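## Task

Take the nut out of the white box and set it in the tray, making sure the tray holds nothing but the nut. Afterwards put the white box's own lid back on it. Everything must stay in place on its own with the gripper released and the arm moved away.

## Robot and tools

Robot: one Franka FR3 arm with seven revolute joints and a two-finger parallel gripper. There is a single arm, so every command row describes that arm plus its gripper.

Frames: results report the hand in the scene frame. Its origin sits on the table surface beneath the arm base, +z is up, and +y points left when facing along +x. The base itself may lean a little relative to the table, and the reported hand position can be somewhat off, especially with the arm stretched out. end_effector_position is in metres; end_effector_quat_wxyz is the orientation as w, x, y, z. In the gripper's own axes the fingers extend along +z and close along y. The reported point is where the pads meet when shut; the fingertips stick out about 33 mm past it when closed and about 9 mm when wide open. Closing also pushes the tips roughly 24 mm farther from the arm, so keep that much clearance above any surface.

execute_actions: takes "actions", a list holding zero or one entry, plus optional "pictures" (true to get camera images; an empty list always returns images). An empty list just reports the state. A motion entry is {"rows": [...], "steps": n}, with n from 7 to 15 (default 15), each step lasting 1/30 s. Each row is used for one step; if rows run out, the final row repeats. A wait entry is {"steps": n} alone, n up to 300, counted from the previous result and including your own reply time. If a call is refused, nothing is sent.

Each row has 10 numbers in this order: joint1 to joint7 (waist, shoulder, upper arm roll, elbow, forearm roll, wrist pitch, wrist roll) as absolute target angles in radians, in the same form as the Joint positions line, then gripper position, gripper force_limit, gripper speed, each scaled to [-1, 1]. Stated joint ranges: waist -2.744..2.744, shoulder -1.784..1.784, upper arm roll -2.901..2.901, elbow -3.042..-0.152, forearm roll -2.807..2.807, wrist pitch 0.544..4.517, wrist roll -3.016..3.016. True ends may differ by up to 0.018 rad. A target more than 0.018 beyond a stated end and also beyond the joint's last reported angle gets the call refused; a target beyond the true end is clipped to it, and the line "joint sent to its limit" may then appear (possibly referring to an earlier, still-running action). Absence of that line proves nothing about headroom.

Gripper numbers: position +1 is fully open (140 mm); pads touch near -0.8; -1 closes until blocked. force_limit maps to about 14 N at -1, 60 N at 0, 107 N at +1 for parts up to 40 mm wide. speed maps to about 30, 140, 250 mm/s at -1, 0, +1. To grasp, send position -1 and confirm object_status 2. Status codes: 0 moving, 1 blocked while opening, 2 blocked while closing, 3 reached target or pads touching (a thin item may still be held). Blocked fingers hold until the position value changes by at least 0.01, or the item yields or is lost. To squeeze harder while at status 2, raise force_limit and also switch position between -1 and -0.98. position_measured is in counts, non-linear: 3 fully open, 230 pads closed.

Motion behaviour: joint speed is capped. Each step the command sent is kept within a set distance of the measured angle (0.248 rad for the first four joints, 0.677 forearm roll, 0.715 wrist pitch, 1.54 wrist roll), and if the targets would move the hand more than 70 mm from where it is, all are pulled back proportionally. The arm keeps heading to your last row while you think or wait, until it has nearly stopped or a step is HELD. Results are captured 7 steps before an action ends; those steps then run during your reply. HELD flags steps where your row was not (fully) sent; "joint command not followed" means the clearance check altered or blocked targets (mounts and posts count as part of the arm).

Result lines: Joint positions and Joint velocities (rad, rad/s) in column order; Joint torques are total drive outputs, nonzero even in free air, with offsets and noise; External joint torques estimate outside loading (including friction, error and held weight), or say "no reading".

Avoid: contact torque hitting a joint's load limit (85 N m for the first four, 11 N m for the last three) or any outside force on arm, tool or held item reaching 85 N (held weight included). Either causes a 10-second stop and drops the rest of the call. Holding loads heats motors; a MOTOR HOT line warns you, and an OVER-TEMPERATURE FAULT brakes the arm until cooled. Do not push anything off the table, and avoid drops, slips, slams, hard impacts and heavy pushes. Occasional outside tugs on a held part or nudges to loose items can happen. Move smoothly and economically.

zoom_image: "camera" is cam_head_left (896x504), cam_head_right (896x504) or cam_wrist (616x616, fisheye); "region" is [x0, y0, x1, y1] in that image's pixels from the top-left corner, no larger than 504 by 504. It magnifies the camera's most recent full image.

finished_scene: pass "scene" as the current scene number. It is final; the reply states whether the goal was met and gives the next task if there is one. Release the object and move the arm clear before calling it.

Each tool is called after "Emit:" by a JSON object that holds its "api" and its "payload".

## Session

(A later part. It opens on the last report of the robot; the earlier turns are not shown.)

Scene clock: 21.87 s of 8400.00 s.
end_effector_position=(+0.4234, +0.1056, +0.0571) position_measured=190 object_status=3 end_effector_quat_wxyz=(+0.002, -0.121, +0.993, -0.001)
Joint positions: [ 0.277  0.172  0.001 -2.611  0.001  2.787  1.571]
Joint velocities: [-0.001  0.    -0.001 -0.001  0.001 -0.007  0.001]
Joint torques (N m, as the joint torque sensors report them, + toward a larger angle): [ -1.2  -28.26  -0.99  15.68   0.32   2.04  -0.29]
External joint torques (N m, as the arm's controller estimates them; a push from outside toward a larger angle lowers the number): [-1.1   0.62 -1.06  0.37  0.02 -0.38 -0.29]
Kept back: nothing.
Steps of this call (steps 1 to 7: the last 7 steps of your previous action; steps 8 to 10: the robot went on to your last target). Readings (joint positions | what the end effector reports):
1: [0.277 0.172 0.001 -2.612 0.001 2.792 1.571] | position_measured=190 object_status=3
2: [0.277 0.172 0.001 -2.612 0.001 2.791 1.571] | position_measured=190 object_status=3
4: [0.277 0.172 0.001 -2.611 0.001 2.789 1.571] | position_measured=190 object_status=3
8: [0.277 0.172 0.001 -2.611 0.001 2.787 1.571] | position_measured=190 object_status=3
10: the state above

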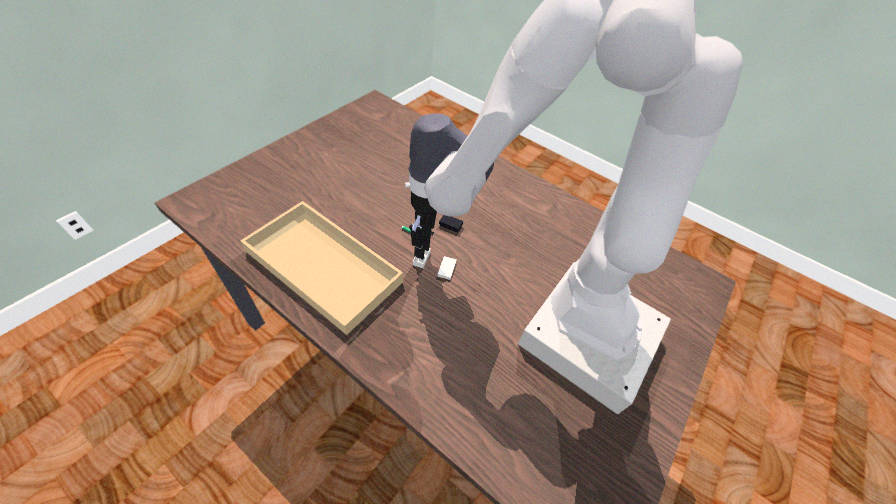

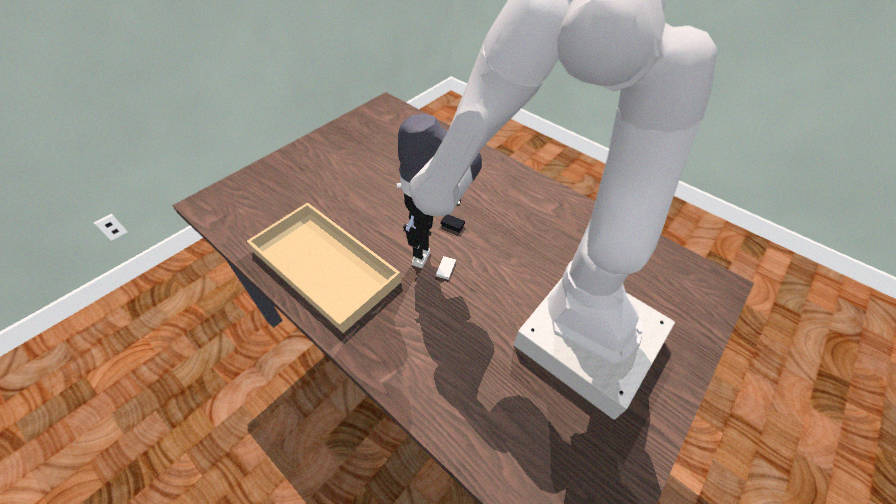

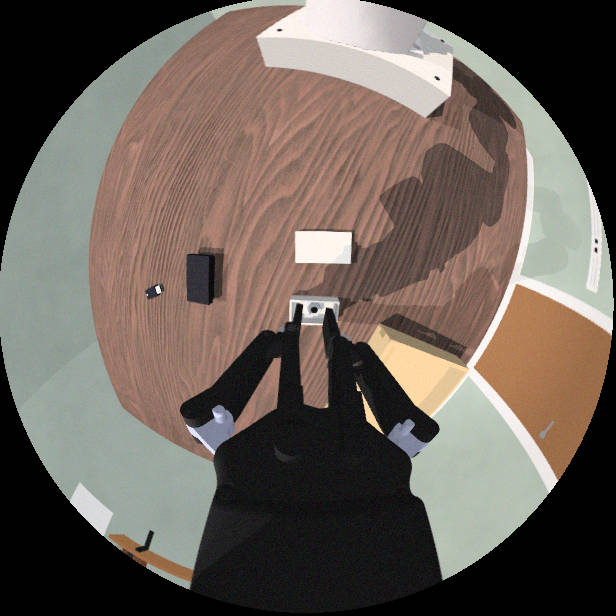

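Emit:
{"api": "execute_actions", "payload": {"actions": [{"rows":[[0.274,0.18,0,-2.609,0,2.79,1.568,-0.48,-0.5,0],[0.274,0.185,0,-2.609,0,2.795,1.568,-0.48,-0.5,0],[0.274,0.19,0,-2.609,0,2.80,1.568,-0.48,-0.5,0],[0.274,0.195,0,-2.609,0,2.805,1.568,-0.48,-0.5,0],[0.274,0.2,0,-2.609,0,2.81,1.568,-0.48,-0.5,0],[0.274,0.205,0,-2.609,0,2.814,1.568,-0.48,-0.5,0]],"steps":15}]}}

Emit:
{"api": "execute_actions", "payload": {"actions": [{"steps":12}], "pictures": true}}

Emit:
{"api": "zoom_image", "payload": {"camera": "cam_wrist", "region": [260, 260, 360, 360]}}

Emit:
{"api": "zoom_image", "payload": {"camera": "cam_head_left", "region": [385, 215, 465, 295]}}

Scene clock: 22.63 s of 8400.00 s.
end_effector_position=(+0.4221, +0.1050, +0.0498) position_measured=190 object_status=3 end_effector_quat_wxyz=(+0.000, -0.121, +0.993, -0.001)
Joint positions: [ 0.276  0.194  0.    -2.609  0.001  2.802  1.571]
Joint velocities: [ 0.     0.014  0.     0.025 -0.001  0.073  0.   ]
Joint torques (N m, as the joint torque sensors report them, + toward a larger angle): [ -0.49 -22.59  -0.3   12.66   0.26   2.53  -0.2 ]
External joint torques (N m, as the arm's controller estimates them; a push from outside toward a larger angle lowers the number): [-0.73  6.19 -0.82 -1.67  0.01  0.6  -0.2 ]
Steps of this call (steps 1 to 15: the robot went on to your last target; steps 16 to 23: the first 8 steps of this action). Readings (joint positions | what the end effector reports):
16: [0.277 0.173 0.001 -2.611 0.001 2.786 1.571] | position_measured=190 object_status=3
17: [0.277 0.175 0.001 -2.610 0.001 2.787 1.571] | position_measured=190 object_status=3
19: [0.277 0.183 0.001 -2.610 0.001 2.791 1.571] | position_measured=190 object_status=3
23: the state above

Scene clock: 23.03 s of 8400.00 s.
end_effector_position=(+0.4242, +0.1055, +0.0497) position_measured=190 object_status=3 end_effector_quat_wxyz=(+0.003, -0.121, +0.993, -0.001)
Joint positions: [ 0.276  0.196  0.    -2.608  0.001  2.81   1.571]
Joint velocities: [-0.001  0.001  0.002  0.     0.     0.003  0.   ]
Joint torques (N m, as the joint torque sensors report them, + toward a larger angle): [ -0.98 -23.12  -0.37  13.62   0.22   2.98  -0.16]
External joint torques (N m, as the arm's controller estimates them; a push from outside toward a larger angle lowers the number): [-0.93  6.12 -0.51 -1.29 -0.05  0.57 -0.16]
Kept back: nothing.
Steps of this call (steps 1 to 7: the last 7 steps of your previous action; steps 8 to 12: the robot went on to your last target). Readings (joint positions | what the end effector reports):
1: [0.276 0.195 0.000 -2.608 0.001 2.803 1.571] | position_measured=190 object_status=3
2: [0.276 0.195 0.000 -2.608 0.001 2.805 1.571] | position_measured=190 object_status=3
4: [0.276 0.196 0.000 -2.608 0.001 2.807 1.571] | position_measured=190 object_status=3
8: [0.276 0.196 0.000 -2.608 0.001 2.809 1.571] | position_measured=190 object_status=3
12: the state above

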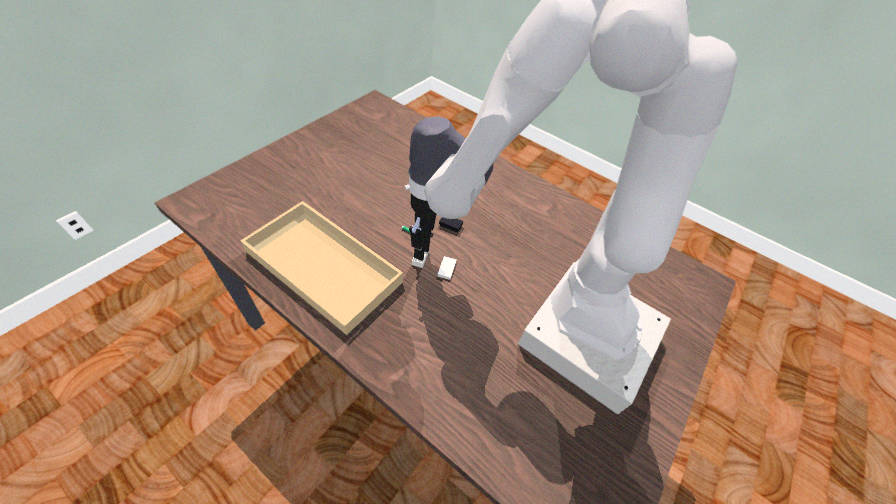

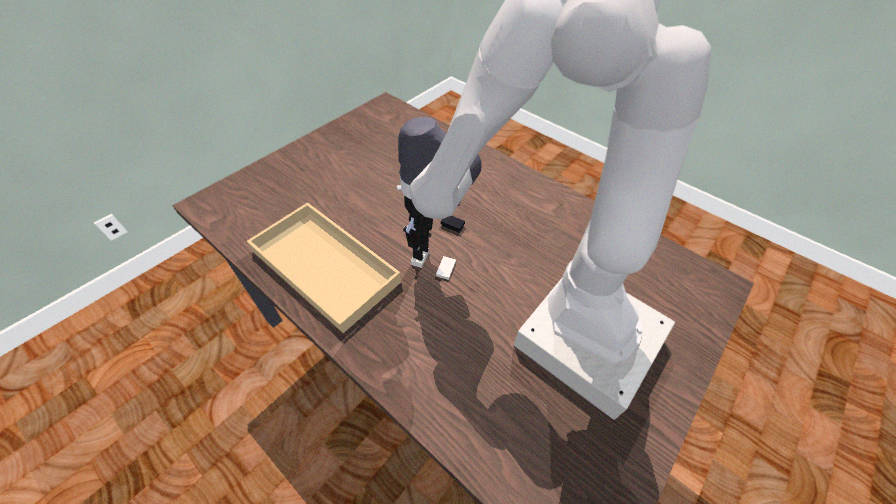

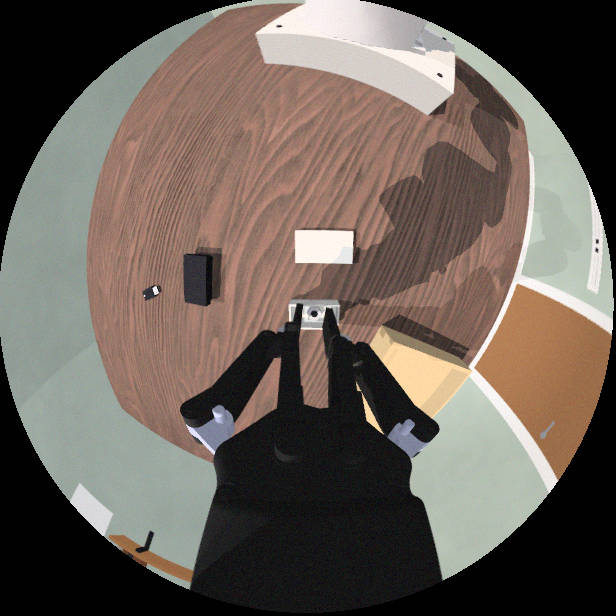

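Region (260, 260, 360, 360) of cam_wrist's 616x616 image, scaled by 5.040, with more detail than that image has.

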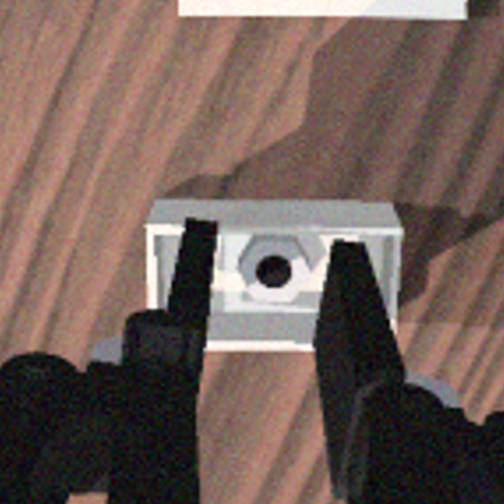

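Region (385, 215, 465, 295) of cam_head_left's 896x504 image, scaled by 6.300, with more detail than that image has.

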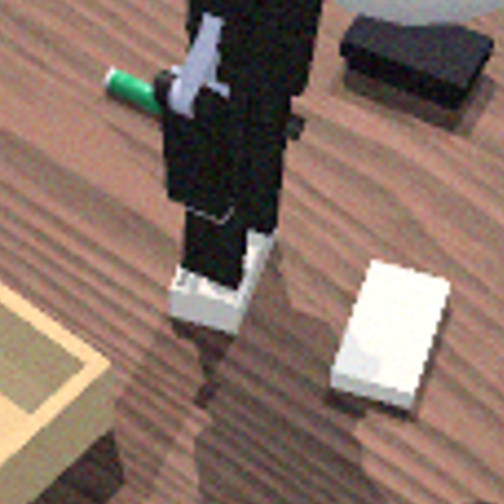

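Emit:
{"api": "execute_actions", "payload": {"actions": [{"rows":[[0.274,0.0,0,-2.62,0,2.62,1.568,0.2,-0.5,0],[0.274,-0.05,0,-2.6,0,2.55,1.568,0.2,-0.5,0]],"steps":12}]}}

Emit:
{"api": "execute_actions", "payload": {"actions": [{"rows":[[0.274,0.1,0,-2.3,0,2.2,1.568,0.2,-0.5,0],[0.274,0.1,0,-2.3,0,2.2,1.568,0.2,-0.5,0],[0.274,0.1,0,-2.3,0,2.2,1.568,0.2,-0.5,0],[0.274,0.1,0,-2.3,0,2.2,1.568,0.2,-0.5,0],[0.274,0.1,0,-2.3,0,2.2,1.568,0.2,-0.5,0],[0.274,0.3,0,-2.0,0,1.8,1.568,0.2,-0.5,0],[0.274,0.3,0,-2.0,0,1.8,1.568,0.2,-0.5,0],[0.274,0.3,0,-2.0,0,1.8,1.568,0.2,-0.5,0],[0.274,0.3,0,-2.0,0,1.8,1.568,0.2,-0.5,0],[0.274,0.3,0,-2.0,0,1.8,1.568,0.2,-0.5,0],[0.274,0.55,0,-1.7,0,1.626,1.568,0.2,-0.5,0]],"steps":15}]}}

Emit:
{"api": "execute_actions", "payload": {"actions": [{"rows":[[0.274,0.7105,0,-1.615,0,1.626,1.568,0.2,-0.5,0]],"steps":15}]}}

Emit:
{"api": "execute_actions", "payload": {"actions": [{"steps":12}], "pictures": true}}

Scene clock: 25.73 s of 8400.00 s.
end_effector_position=(+0.4466, +0.1111, +0.1297) position_measured=162 object_status=0 end_effector_quat_wxyz=(+0.035, -0.121, +0.992, +0.003)
Joint positions: [ 0.276 -0.009  0.    -2.601  0.001  2.661  1.571]
Joint velocities: [ 0.001 -0.822 -0.001  0.207 -0.    -0.563 -0.   ]
Joint torques (N m, as the joint torque sensors report them, + toward a larger angle): [-0.25 -7.88 -0.95  6.31  0.38 -0.1  -0.2 ]
External joint torques (N m, as the arm's controller estimates them; a push from outside toward a larger angle lowers the number): [-0.1  -0.21 -0.78 -0.65 -0.02 -0.56 -0.2 ]
Steps of this call (steps 1 to 15: the robot went on to your last target; steps 16 to 76: nothing new was sent; steps 77 to 81: the first 5 steps of this action). Readings (joint positions | what the end effector reports):
77: [0.276 0.174 0.000 -2.616 0.001 2.781 1.571] | position_measured=190 object_status=0
78: [0.276 0.122 0.000 -2.622 0.001 2.742 1.571] | position_measured=184 object_status=0
80: [0.276 0.024 0.000 -2.609 0.001 2.682 1.571] | position_measured=169 object_status=0
81: the state above

Scene clock: 26.23 s of 8400.00 s.
end_effector_position=(+0.4736, +0.1180, +0.1550) position_measured=104 object_status=3 end_effector_quat_wxyz=(-0.113, -0.121, +0.986, -0.015)
Joint positions: [ 0.276  0.21   0.001 -2.154 -0.     2.134  1.571]
Joint velocities: [ 0.     1.367 -0.002  1.944  0.001 -1.96  -0.001]
Joint torques (N m, as the joint torque sensors report them, + toward a larger angle): [ -0.33 -48.53  -0.36  15.77   0.84   0.19  -0.28]
External joint torques (N m, as the arm's controller estimates them; a push from outside toward a larger angle lowers the number): [-0.47  1.86 -0.79 -0.47  0.4  -0.78 -0.3 ]
Steps of this call (steps 1 to 7: the last 7 steps of your previous action; steps 8 to 15: the first 8 steps of this action). Readings (joint positions | what the end effector reports):
8: [0.276 -0.022 0.001 -2.551 -0.000 2.520 1.571] | position_measured=104 object_status=0
9: [0.276 0.025 0.001 -2.474 -0.000 2.461 1.571] | position_measured=104 object_status=0
11: [0.276 0.071 0.001 -2.373 -0.000 2.379 1.571] | position_measured=104 object_status=0
15: the state above

Scene clock: 26.73 s of 8400.00 s.
end_effector_position=(+0.4546, +0.1129, +0.0820) position_measured=104 object_status=3 end_effector_quat_wxyz=(-0.333, -0.114, +0.935, -0.042)
Joint positions: [ 0.276  0.715  0.001 -1.63  -0.     1.659  1.571]
Joint velocities: [-0.001  0.078 -0.001  0.077  0.002 -0.202 -0.   ]
Joint torques (N m, as the joint torque sensors report them, + toward a larger angle): [ -0.31 -54.21  -0.16  23.53   0.88   0.51  -0.26]
External joint torques (N m, as the arm's controller estimates them; a push from outside toward a larger angle lowers the number): [-0.11  1.72 -0.72 -0.02  0.22 -0.21 -0.28]
Steps of this call (steps 1 to 7: the last 7 steps of your previous action; steps 8 to 15: the first 8 steps of this action). Readings (joint positions | what the end effector reports):
8: [0.276 0.553 0.001 -1.722 -0.000 1.751 1.571] | position_measured=104 object_status=3
9: [0.276 0.599 0.001 -1.680 -0.000 1.732 1.571] | position_measured=104 object_status=3
11: [0.276 0.666 0.001 -1.645 -0.000 1.700 1.571] | position_measured=104 object_status=3
15: the state above

Scene clock: 27.13 s of 8400.00 s.
end_effector_position=(+0.4538, +0.1127, +0.0899) position_measured=104 object_status=3 end_effector_quat_wxyz=(-0.338, -0.114, +0.933, -0.043)
Joint positions: [ 0.276  0.711  0.001 -1.617 -0.     1.631  1.571]
Joint velocities: [-0.    -0.     0.002  0.    -0.001 -0.017  0.   ]
Joint torques (N m, as the joint torque sensors report them, + toward a larger angle): [ -0.37 -47.55  -0.03  20.18   0.83   0.06  -0.29]
External joint torques (N m, as the arm's controller estimates them; a push from outside toward a larger angle lowers the number): [-0.41  0.74 -0.7   0.34  0.23 -0.26 -0.31]
Kept back: nothing.
Steps of this call (steps 1 to 7: the last 7 steps of your previous action; steps 8 to 12: the robot went on to your last target). Readings (joint positions | what the end effector reports):
1: [0.276 0.716 0.001 -1.627 -0.000 1.653 1.571] | position_measured=104 object_status=3
2: [0.276 0.716 0.001 -1.624 -0.000 1.649 1.571] | position_measured=104 object_status=3
4: [0.276 0.714 0.001 -1.620 -0.000 1.642 1.571] | position_measured=104 object_status=3
8: [0.276 0.711 0.001 -1.617 -0.000 1.635 1.571] | position_measured=104 object_status=3
12: the state above

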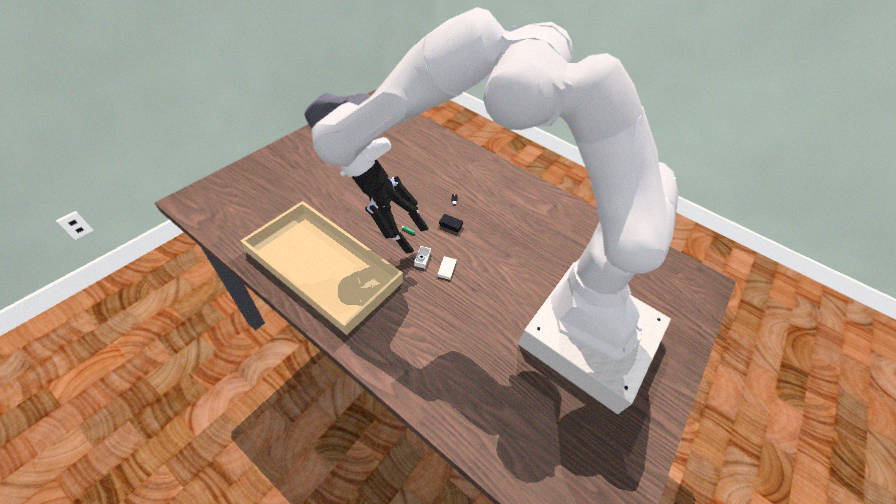

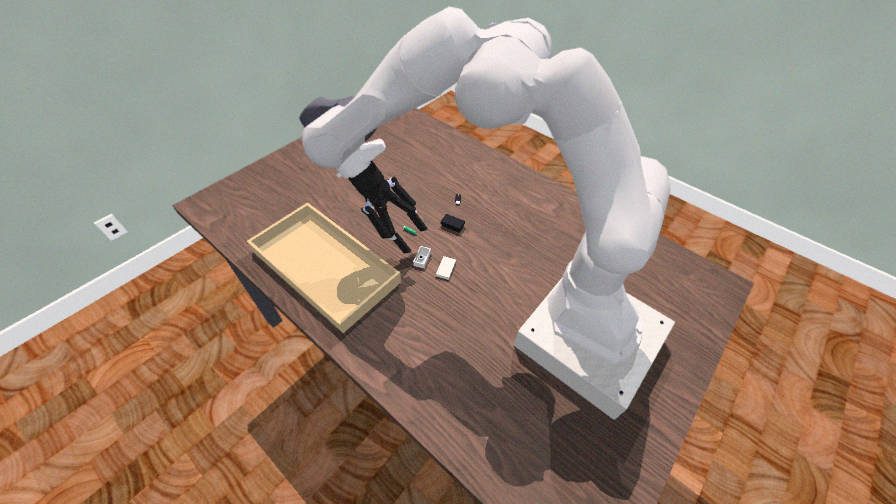

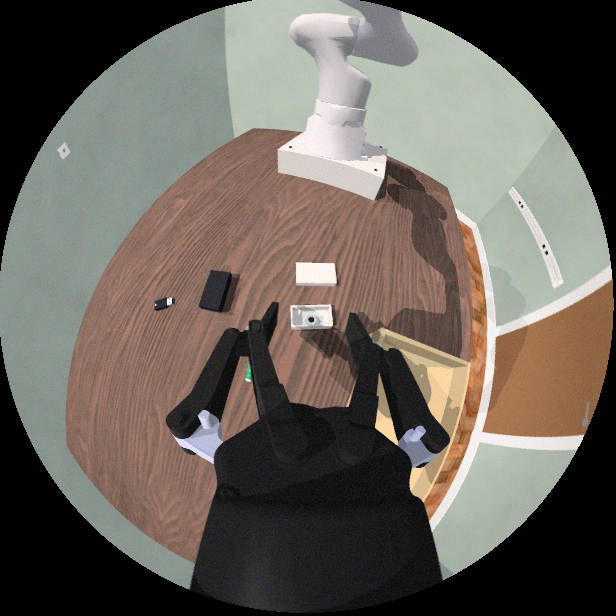

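Emit:
{"api": "execute_actions", "payload": {"actions": [{"rows":[[0.272,0.74,0,-1.608,0,1.65,1.568,0.1,-0.5,0],[0.272,0.76,0,-1.603,0,1.665,1.568,0.1,-0.5,0],[0.272,0.78,0,-1.6,0,1.68,1.568,0.1,-0.5,0],[0.272,0.8,0,-1.595,0,1.695,1.568,0.1,-0.5,0],[0.272,0.812,0,-1.592,0,1.705,1.568,0.1,-0.5,0]],"steps":15}]}}

Emit:
{"api": "execute_actions", "payload": {"actions": [{"steps":12}], "pictures": true}}

Emit:
{"api": "zoom_image", "payload": {"camera": "cam_head_left", "region": [370, 190, 470, 290]}}

Emit:
{"api": "zoom_image", "payload": {"camera": "cam_wrist", "region": [250, 250, 380, 380]}}

Scene clock: 27.97 s of 8400.00 s.
end_effector_position=(+0.4465, +0.1102, +0.0429) position_measured=117 object_status=0 end_effector_quat_wxyz=(-0.351, -0.113, +0.929, -0.044)
Joint positions: [ 0.275  0.806  0.001 -1.597 -0.     1.679  1.571]
Joint velocities: [-0.001  0.232 -0.    -0.005 -0.     0.126 -0.001]
Joint torques (N m, as the joint torque sensors report them, + toward a larger angle): [ -0.42 -57.11  -0.16  19.5    0.72   1.    -0.15]
External joint torques (N m, as the arm's controller estimates them; a push from outside toward a larger angle lowers the number): [-0.25  1.37 -0.82 -3.84  0.1   0.48 -0.18]
Steps of this call (steps 1 to 17: the robot went on to your last target; steps 18 to 25: the first 8 steps of this action). Readings (joint positions | what the end effector reports):
18: [0.276 0.714 0.001 -1.614 -0.000 1.631 1.571] | position_measured=104 object_status=0
19: [0.276 0.722 0.001 -1.609 -0.000 1.636 1.571] | position_measured=109 object_status=0
21: [0.275 0.750 0.001 -1.600 -0.000 1.652 1.571] | position_measured=117 object_status=0
25: the state above

Scene clock: 28.37 s of 8400.00 s.
end_effector_position=(+0.4514, +0.1114, +0.0371) position_measured=117 object_status=3 end_effector_quat_wxyz=(-0.343, -0.113, +0.932, -0.043)
Joint positions: [ 0.275  0.813  0.001 -1.594 -0.     1.7    1.571]
Joint velocities: [-0.     0.    -0.001 -0.    -0.     0.013 -0.001]
Joint torques (N m, as the joint torque sensors report them, + toward a larger angle): [ -0.65 -49.39  -0.15  18.6    0.7    0.58  -0.23]
External joint torques (N m, as the arm's controller estimates them; a push from outside toward a larger angle lowers the number): [-0.57 -0.33 -0.8  -0.13  0.16  0.32 -0.25]
Kept back: nothing.
Steps of this call (steps 1 to 7: the last 7 steps of your previous action; steps 8 to 12: the robot went on to your last target). Readings (joint positions | what the end effector reports):
1: [0.275 0.812 0.001 -1.597 -0.000 1.683 1.571] | position_measured=117 object_status=3
2: [0.275 0.815 0.001 -1.597 -0.000 1.686 1.571] | position_measured=117 object_status=3
4: [0.275 0.815 0.001 -1.596 -0.000 1.691 1.571] | position_measured=117 object_status=3
8: [0.275 0.814 0.001 -1.594 -0.000 1.698 1.571] | position_measured=117 object_status=3
12: the state above

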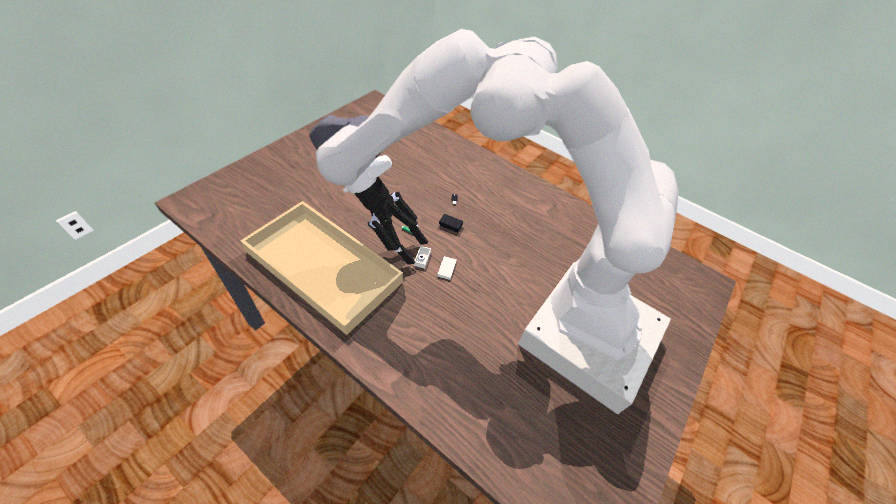

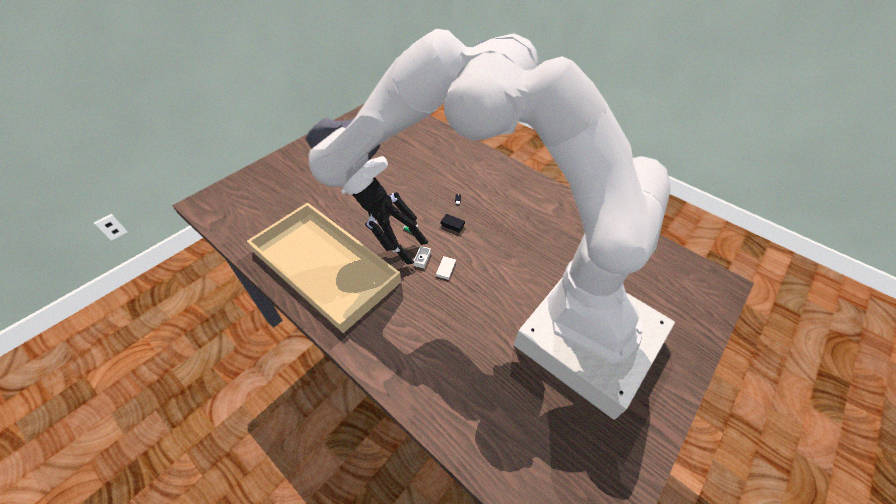

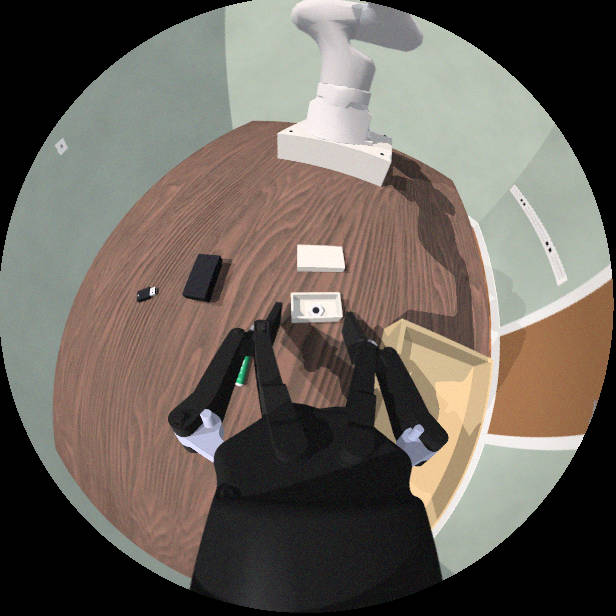

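Region (370, 190, 470, 290) of cam_head_left's 896x504 image, scaled by 5.040, with more detail than that image has.

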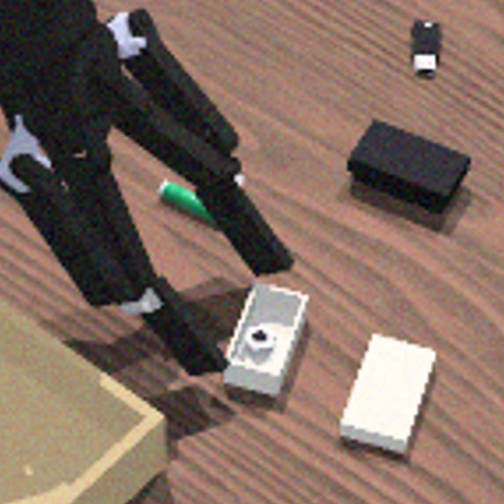

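Region (250, 250, 380, 380) of cam_wrist's 616x616 image, scaled by 3.877, with more detail than that image has.

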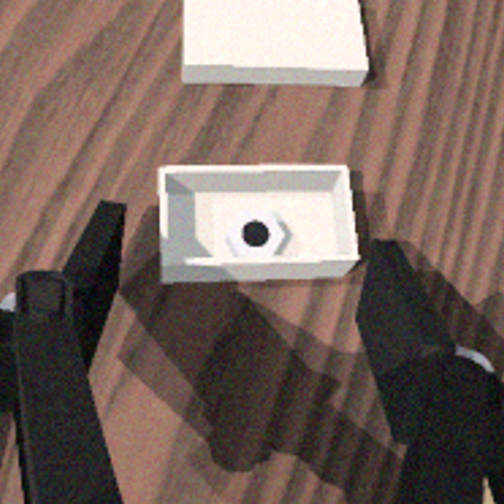

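Emit:
{"api": "execute_actions", "payload": {"actions": [{"rows":[[0.272,0.795,0,-1.62,0,1.718,1.568,0.1,-0.5,0],[0.272,0.78,0,-1.65,0,1.733,1.568,0.1,-0.5,0],[0.272,0.765,0,-1.68,0,1.747,1.568,0.1,-0.5,0],[0.272,0.748,0,-1.714,0,1.762,1.568,0.1,-0.5,0]],"steps":15}]}}

Emit:
{"api": "execute_actions", "payload": {"actions": [{"steps":12}], "pictures": true}}

Emit:
{"api": "zoom_image", "payload": {"camera": "cam_head_left", "region": [370, 190, 470, 290]}}

Emit:
{"api": "zoom_image", "payload": {"camera": "cam_wrist", "region": [250, 250, 380, 380]}}

Scene clock: 29.17 s of 8400.00 s.
end_effector_position=(+0.4284, +0.1056, +0.0393) position_measured=117 object_status=3 end_effector_quat_wxyz=(-0.346, -0.113, +0.930, -0.044)
Joint positions: [ 0.274  0.755  0.001 -1.702 -0.     1.742  1.571]
Joint velocities: [ 0.    -0.063  0.001 -0.136 -0.     0.098  0.001]
Joint torques (N m, as the joint torque sensors report them, + toward a larger angle): [ -1.15 -47.8    0.13  16.67   0.76   0.69  -0.17]
External joint torques (N m, as the arm's controller estimates them; a push from outside toward a larger angle lowers the number): [-0.95 -0.57 -0.38 -2.15  0.23  0.31 -0.19]
Steps of this call (steps 1 to 16: the robot went on to your last target; steps 17 to 24: the first 8 steps of this action). Readings (joint positions | what the end effector reports):
17: [0.274 0.810 0.001 -1.600 -0.000 1.705 1.571] | position_measured=117 object_status=3
18: [0.274 0.802 0.001 -1.613 -0.000 1.710 1.571] | position_measured=117 object_status=3
20: [0.274 0.779 0.001 -1.655 -0.000 1.724 1.571] | position_measured=117 object_status=3
24: the state above

Scene clock: 29.57 s of 8400.00 s.
end_effector_position=(+0.4295, +0.1059, +0.0376) position_measured=117 object_status=3 end_effector_quat_wxyz=(-0.341, -0.113, +0.932, -0.043)
Joint positions: [ 0.274  0.75   0.001 -1.712 -0.     1.758  1.571]
Joint velocities: [-0.    -0.001 -0.    -0.001 -0.001  0.01  -0.   ]
Joint torques (N m, as the joint torque sensors report them, + toward a larger angle): [ -0.32 -47.81  -0.53  15.78   0.72   0.71  -0.22]
External joint torques (N m, as the arm's controller estimates them; a push from outside toward a larger angle lowers the number): [-0.15 -0.39 -1.06 -2.43  0.21  0.43 -0.24]
Kept back: nothing.
Steps of this call (steps 1 to 7: the last 7 steps of your previous action; steps 8 to 12: the robot went on to your last target). Readings (joint positions | what the end effector reports):
1: [0.274 0.753 0.001 -1.705 -0.000 1.745 1.571] | position_measured=117 object_status=3
2: [0.274 0.752 0.001 -1.708 -0.000 1.747 1.571] | position_measured=117 object_status=3
4: [0.274 0.751 0.001 -1.710 -0.000 1.751 1.571] | position_measured=117 object_status=3
8: [0.274 0.750 0.001 -1.712 -0.000 1.756 1.571] | position_measured=117 object_status=3
12: the state above

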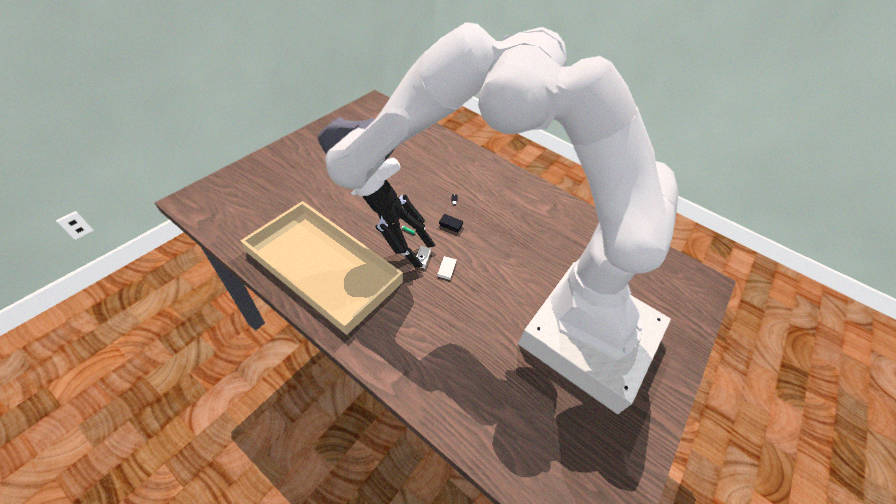

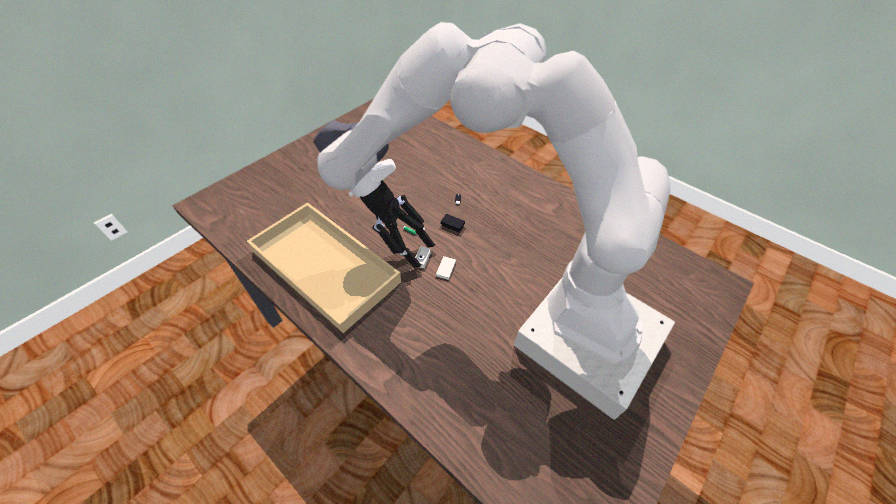

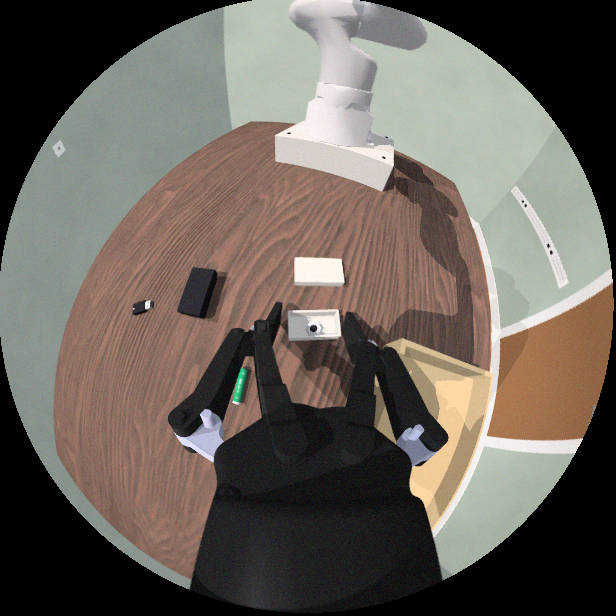

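Region (370, 190, 470, 290) of cam_head_left's 896x504 image, scaled by 5.040, with more detail than that image has.

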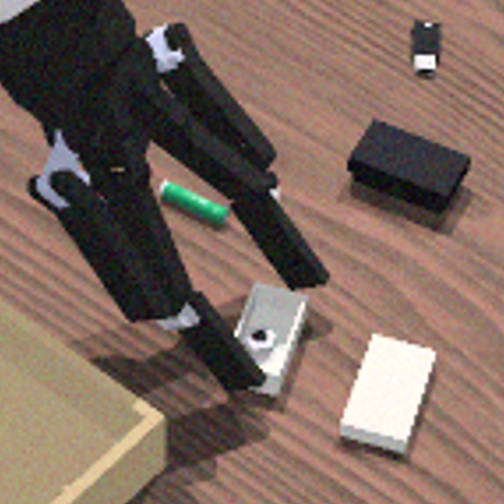

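Region (250, 250, 380, 380) of cam_wrist's 616x616 image, scaled by 3.877, with more detail than that image has.

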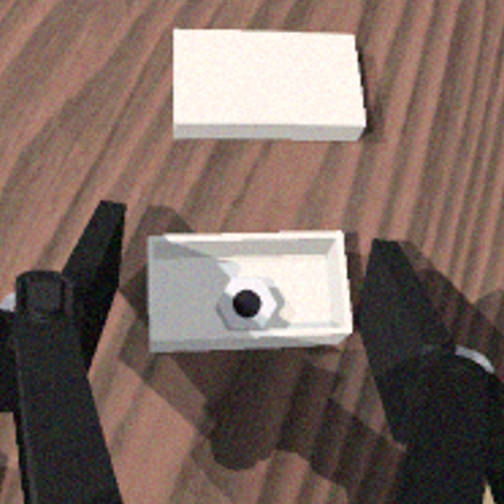

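Emit:
{"api": "execute_actions", "payload": {"actions": [{"rows":[[0.272,0.75,0,-1.714,0,1.762,1.568,-1,-0.3,-0.6]],"steps":15}]}}

Emit:
{"api": "execute_actions", "payload": {"actions": [{"steps":10}], "pictures": true}}

Emit:
{"api": "zoom_image", "payload": {"camera": "cam_head_left", "region": [370, 190, 470, 290]}}

Scene clock: 30.03 s of 8400.00 s.
end_effector_position=(+0.4302, +0.1060, +0.0378) position_measured=140 object_status=0 end_effector_quat_wxyz=(-0.340, -0.113, +0.932, -0.043)
Joint positions: [ 0.274  0.749  0.001 -1.712 -0.     1.759  1.571]
Joint velocities: [ 0.    -0.001 -0.001  0.    -0.    -0.     0.001]
Joint torques (N m, as the joint torque sensors report them, + toward a larger angle): [ -0.52 -45.31  -0.69  15.44   0.81   0.7   -0.19]
External joint torques (N m, as the arm's controller estimates them; a push from outside toward a larger angle lowers the number): [-0.29  2.15 -1.17 -2.81  0.31  0.41 -0.21]
Steps of this call (steps 1 to 6: the robot went on to your last target; steps 7 to 14: the first 8 steps of this action). Readings (joint positions | what the end effector reports):
7: [0.274 0.750 0.001 -1.712 -0.000 1.759 1.571] | position_measured=117 object_status=0
8: [0.274 0.750 0.001 -1.712 -0.000 1.759 1.571] | position_measured=120 object_status=0
10: [0.274 0.750 0.001 -1.712 -0.000 1.759 1.571] | position_measured=128 object_status=0
14: the state above

Scene clock: 30.37 s of 8400.00 s.
end_effector_position=(+0.4302, +0.1060, +0.0378) position_measured=141 object_status=2 end_effector_quat_wxyz=(-0.340, -0.113, +0.932, -0.043)
Joint positions: [ 0.274  0.749  0.001 -1.712 -0.     1.759  1.571]
Joint velocities: [-0.001  0.001  0.    -0.     0.001  0.    -0.   ]
Joint torques (N m, as the joint torque sensors report them, + toward a larger angle): [ -0.89 -45.6   -1.02  15.61   0.75   0.77  -0.16]
External joint torques (N m, as the arm's controller estimates them; a push from outside toward a larger angle lowers the number): [-0.71  1.54 -1.55 -2.47  0.24  0.5  -0.18]
Kept back: nothing.
Steps of this call (steps 1 to 7: the last 7 steps of your previous action; steps 8 to 10: the robot went on to your last target). Readings (joint positions | what the end effector reports):
1: [0.274 0.749 0.001 -1.712 -0.000 1.759 1.571] | position_measured=140 object_status=0
2: [0.274 0.749 0.001 -1.712 -0.000 1.759 1.571] | position_measured=140 object_status=0
4: [0.274 0.749 0.001 -1.712 -0.000 1.759 1.571] | position_measured=141 object_status=0
8: [0.274 0.749 0.001 -1.712 -0.000 1.759 1.571] | position_measured=141 object_status=2
10: the state above

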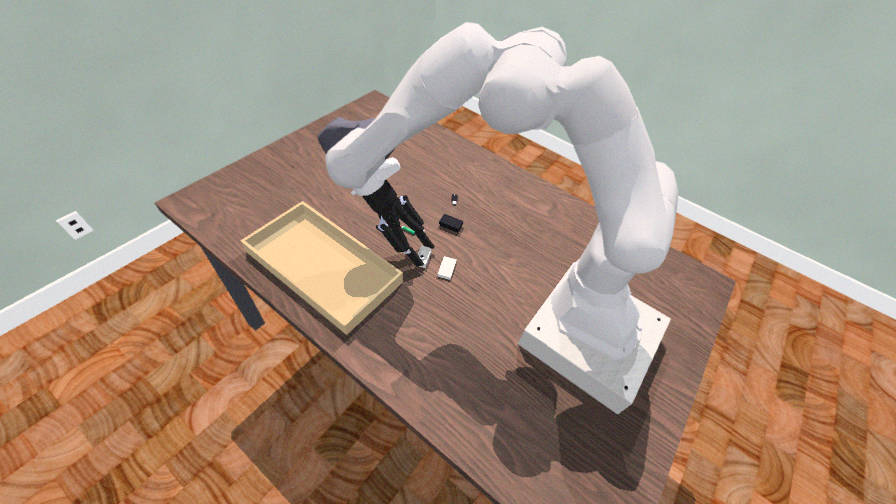

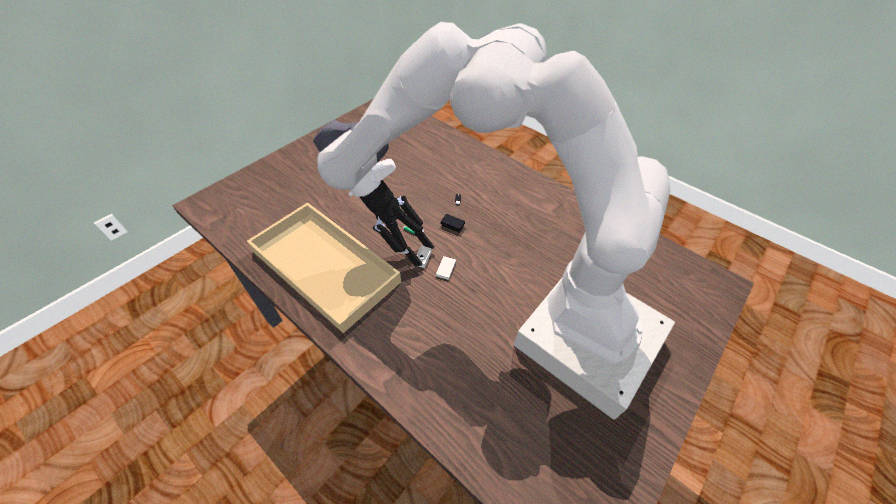

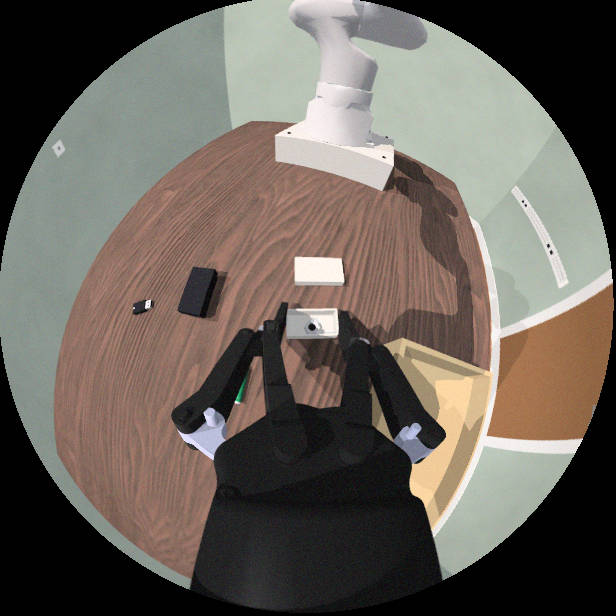

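Region (370, 190, 470, 290) of cam_head_left's 896x504 image, scaled by 5.040, with more detail than that image has.

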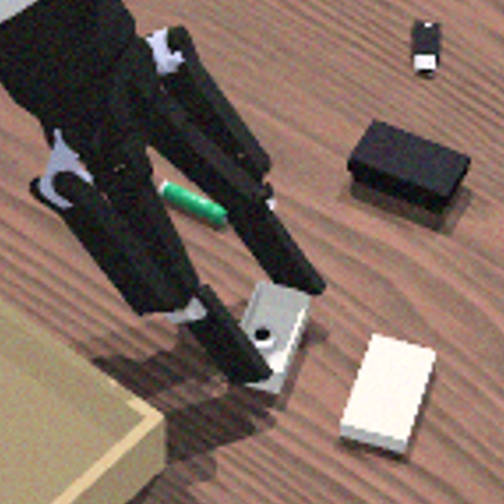

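Emit:
{"api": "execute_actions", "payload": {"actions": [{"rows":[[0.272,0.7,0,-1.72,0,1.72,1.568,-1,-0.3,-0.6],[0.272,0.7,0,-1.72,0,1.72,1.568,-1,-0.3,-0.6],[0.272,0.7,0,-1.72,0,1.72,1.568,-1,-0.3,-0.6],[0.272,0.62,0,-1.74,0,1.66,1.568,-1,-0.3,-0.6],[0.272,0.62,0,-1.74,0,1.66,1.568,-1,-0.3,-0.6],[0.272,0.62,0,-1.74,0,1.66,1.568,-1,-0.3,-0.6],[0.272,0.52,0,-1.77,0,1.6,1.568,-1,-0.3,-0.6],[0.272,0.52,0,-1.77,0,1.6,1.568,-1,-0.3,-0.6],[0.272,0.52,0,-1.77,0,1.6,1.568,-1,-0.3,-0.6],[0.272,0.4,0,-1.8,0,1.55,1.568,-1,-0.3,-0.6]],"steps":15}]}}

Emit:
{"api": "execute_actions", "payload": {"actions": [{"rows":[[0.3,0.4,0,-1.8,0,1.8,1.568,-1,-0.3,-0.6],[0.3,0.4,0,-1.8,0,1.8,1.568,-1,-0.3,-0.6],[0.3,0.4,0,-1.8,0,1.8,1.568,-1,-0.3,-0.6],[0.3,0.4,0,-1.8,0,1.8,1.568,-1,-0.3,-0.6],[0.33,0.4,0,-1.8,0,2.2,1.568,-1,-0.3,-0.6],[0.33,0.4,0,-1.8,0,2.2,1.568,-1,-0.3,-0.6],[0.33,0.4,0,-1.8,0,2.2,1.568,-1,-0.3,-0.6],[0.33,0.4,0,-1.8,0,2.2,1.568,-1,-0.3,-0.6],[0.36,0.4,0,-1.8,0,2.6,1.568,-1,-0.3,-0.6],[0.36,0.4,0,-1.8,0,2.6,1.568,-1,-0.3,-0.6],[0.36,0.4,0,-1.8,0,2.6,1.568,-1,-0.3,-0.6],[0.36,0.4,0,-1.8,0,2.6,1.568,-1,-0.3,-0.6],[0.4,0.4,0,-1.8,0,2.94,1.568,-1,-0.3,-0.6]],"steps":15}]}}

Emit:
{"api": "execute_actions", "payload": {"actions": [{"steps":20}], "pictures": true}}

Scene clock: 33.07 s of 8400.00 s.
end_effector_position=(+0.4330, +0.1069, +0.1094) position_measured=141 object_status=2 end_effector_quat_wxyz=(-0.328, -0.114, +0.937, -0.041)
Joint positions: [ 0.274  0.595  0.001 -1.755 -0.     1.675  1.57 ]
Joint velocities: [-0.    -0.987 -0.    -0.174  0.    -0.467 -0.002]
Joint torques (N m, as the joint torque sensors report them, + toward a larger angle): [ -0.01 -41.29   0.21  16.61   0.85   0.73  -0.24]
External joint torques (N m, as the arm's controller estimates them; a push from outside toward a larger angle lowers the number): [ 0.32 -0.06 -0.05 -4.05  0.21 -0.4  -0.26]
Steps of this call (steps 1 to 15: the robot went on to your last target; steps 16 to 73: nothing new was sent; steps 74 to 81: the first 8 steps of this action). Readings (joint positions | what the end effector reports):
74: [0.274 0.744 0.001 -1.716 -0.000 1.754 1.570] | position_measured=141 object_status=2
75: [0.274 0.734 0.001 -1.719 -0.000 1.748 1.570] | position_measured=141 object_status=2
77: [0.274 0.706 0.001 -1.727 -0.000 1.732 1.570] | position_measured=141 object_status=2
81: the state above

Scene clock: 33.57 s of 8400.00 s.
end_effector_position=(+0.5109, +0.1435, +0.1813) position_measured=141 object_status=2 end_effector_quat_wxyz=(-0.174, -0.134, +0.975, -0.026)
Joint positions: [ 0.307  0.399 -0.001 -1.797 -0.     1.842  1.57 ]
Joint velocities: [ 0.114  0.003  0.003  0.001 -0.002  1.079  0.001]
Joint torques (N m, as the joint torque sensors report them, + toward a larger angle): [  1.25 -40.88   0.09  19.41   0.83   1.64  -0.12]
External joint torques (N m, as the arm's controller estimates them; a push from outside toward a larger angle lowers the number): [ 2.11  2.64  0.2  -2.77  0.17  0.63 -0.13]
Steps of this call (steps 1 to 7: the last 7 steps of your previous action; steps 8 to 15: the first 8 steps of this action). Readings (joint positions | what the end effector reports):
8: [0.277 0.395 -0.001 -1.789 -0.000 1.614 1.570] | position_measured=141 object_status=2
9: [0.282 0.394 -0.002 -1.790 -0.000 1.648 1.570] | position_measured=141 object_status=2
11: [0.291 0.396 -0.001 -1.794 -0.000 1.698 1.570] | position_measured=141 object_status=2
15: the state above

Scene clock: 34.23 s of 8400.00 s.
end_effector_position=(+0.7112, +0.2596, +0.2455) position_measured=141 object_status=2 end_effector_quat_wxyz=(+0.185, -0.171, +0.967, +0.031)
Joint positions: [ 0.383  0.4   -0.001 -1.798 -0.     2.575  1.57 ]
Joint velocities: [ 0.072  0.001  0.001 -0.    -0.     1.071  0.001]
Joint torques (N m, as the joint torque sensors report them, + toward a larger angle): [  0.95 -43.41   0.13  21.59   0.86   3.43  -0.17]
External joint torques (N m, as the arm's controller estimates them; a push from outside toward a larger angle lowers the number): [ 1.6   0.88  0.1  -1.96  0.19  0.74 -0.16]
Kept back: nothing.
Steps of this call (steps 1 to 7: the last 7 steps of your previous action; steps 8 to 20: the robot went on to your last target). Readings (joint positions | what the end effector reports):
1: [0.311 0.399 -0.001 -1.797 -0.000 1.879 1.570] | position_measured=141 object_status=2
2: [0.315 0.399 -0.001 -1.797 -0.000 1.915 1.570] | position_measured=141 object_status=2
4: [0.322 0.399 -0.001 -1.797 -0.000 1.989 1.570] | position_measured=141 object_status=2
8: [0.343 0.399 -0.002 -1.797 -0.000 2.134 1.570] | position_measured=141 object_status=2
20: the state above

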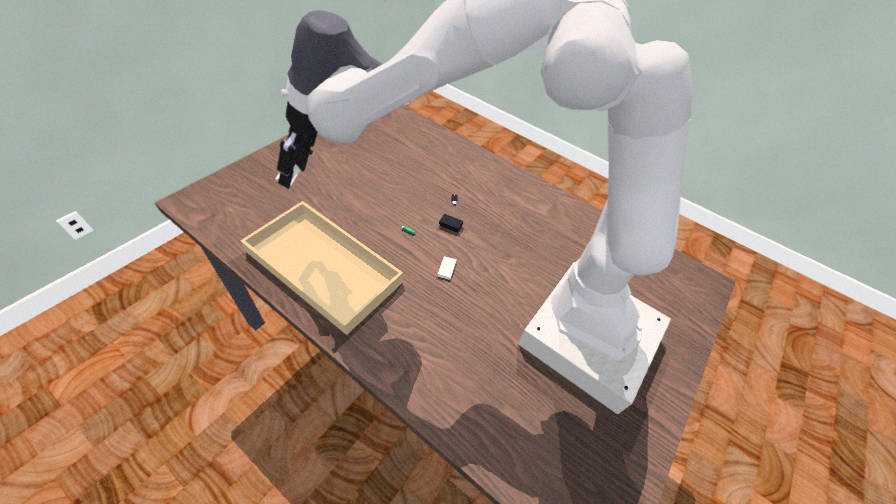

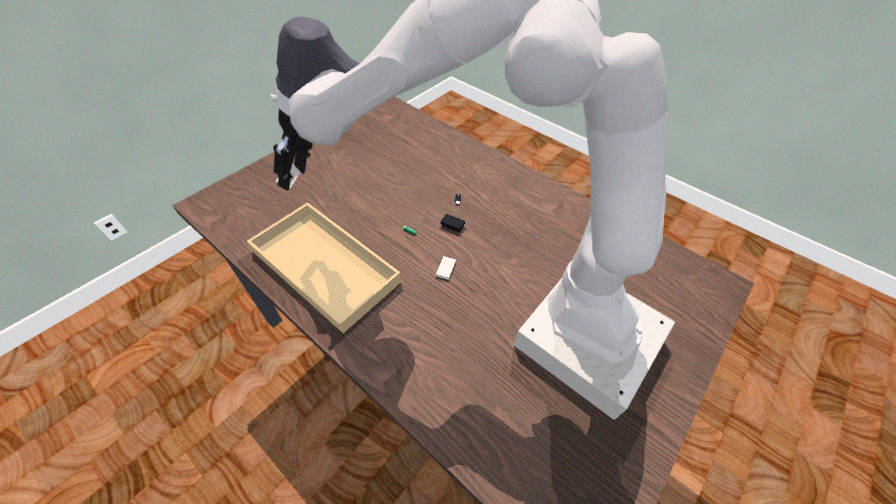

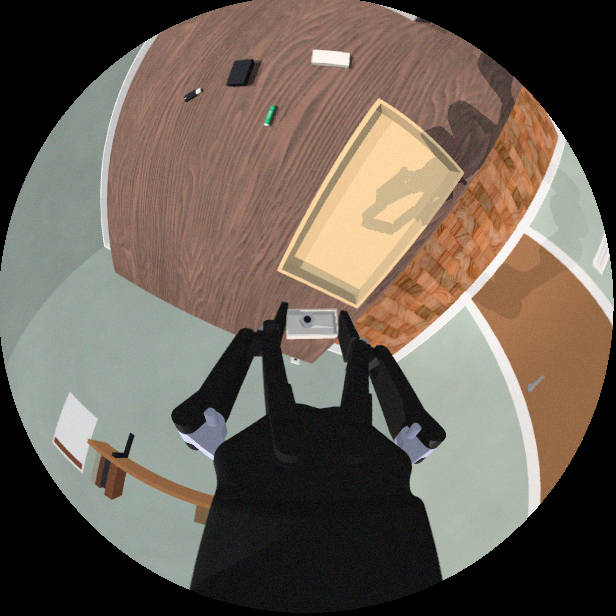

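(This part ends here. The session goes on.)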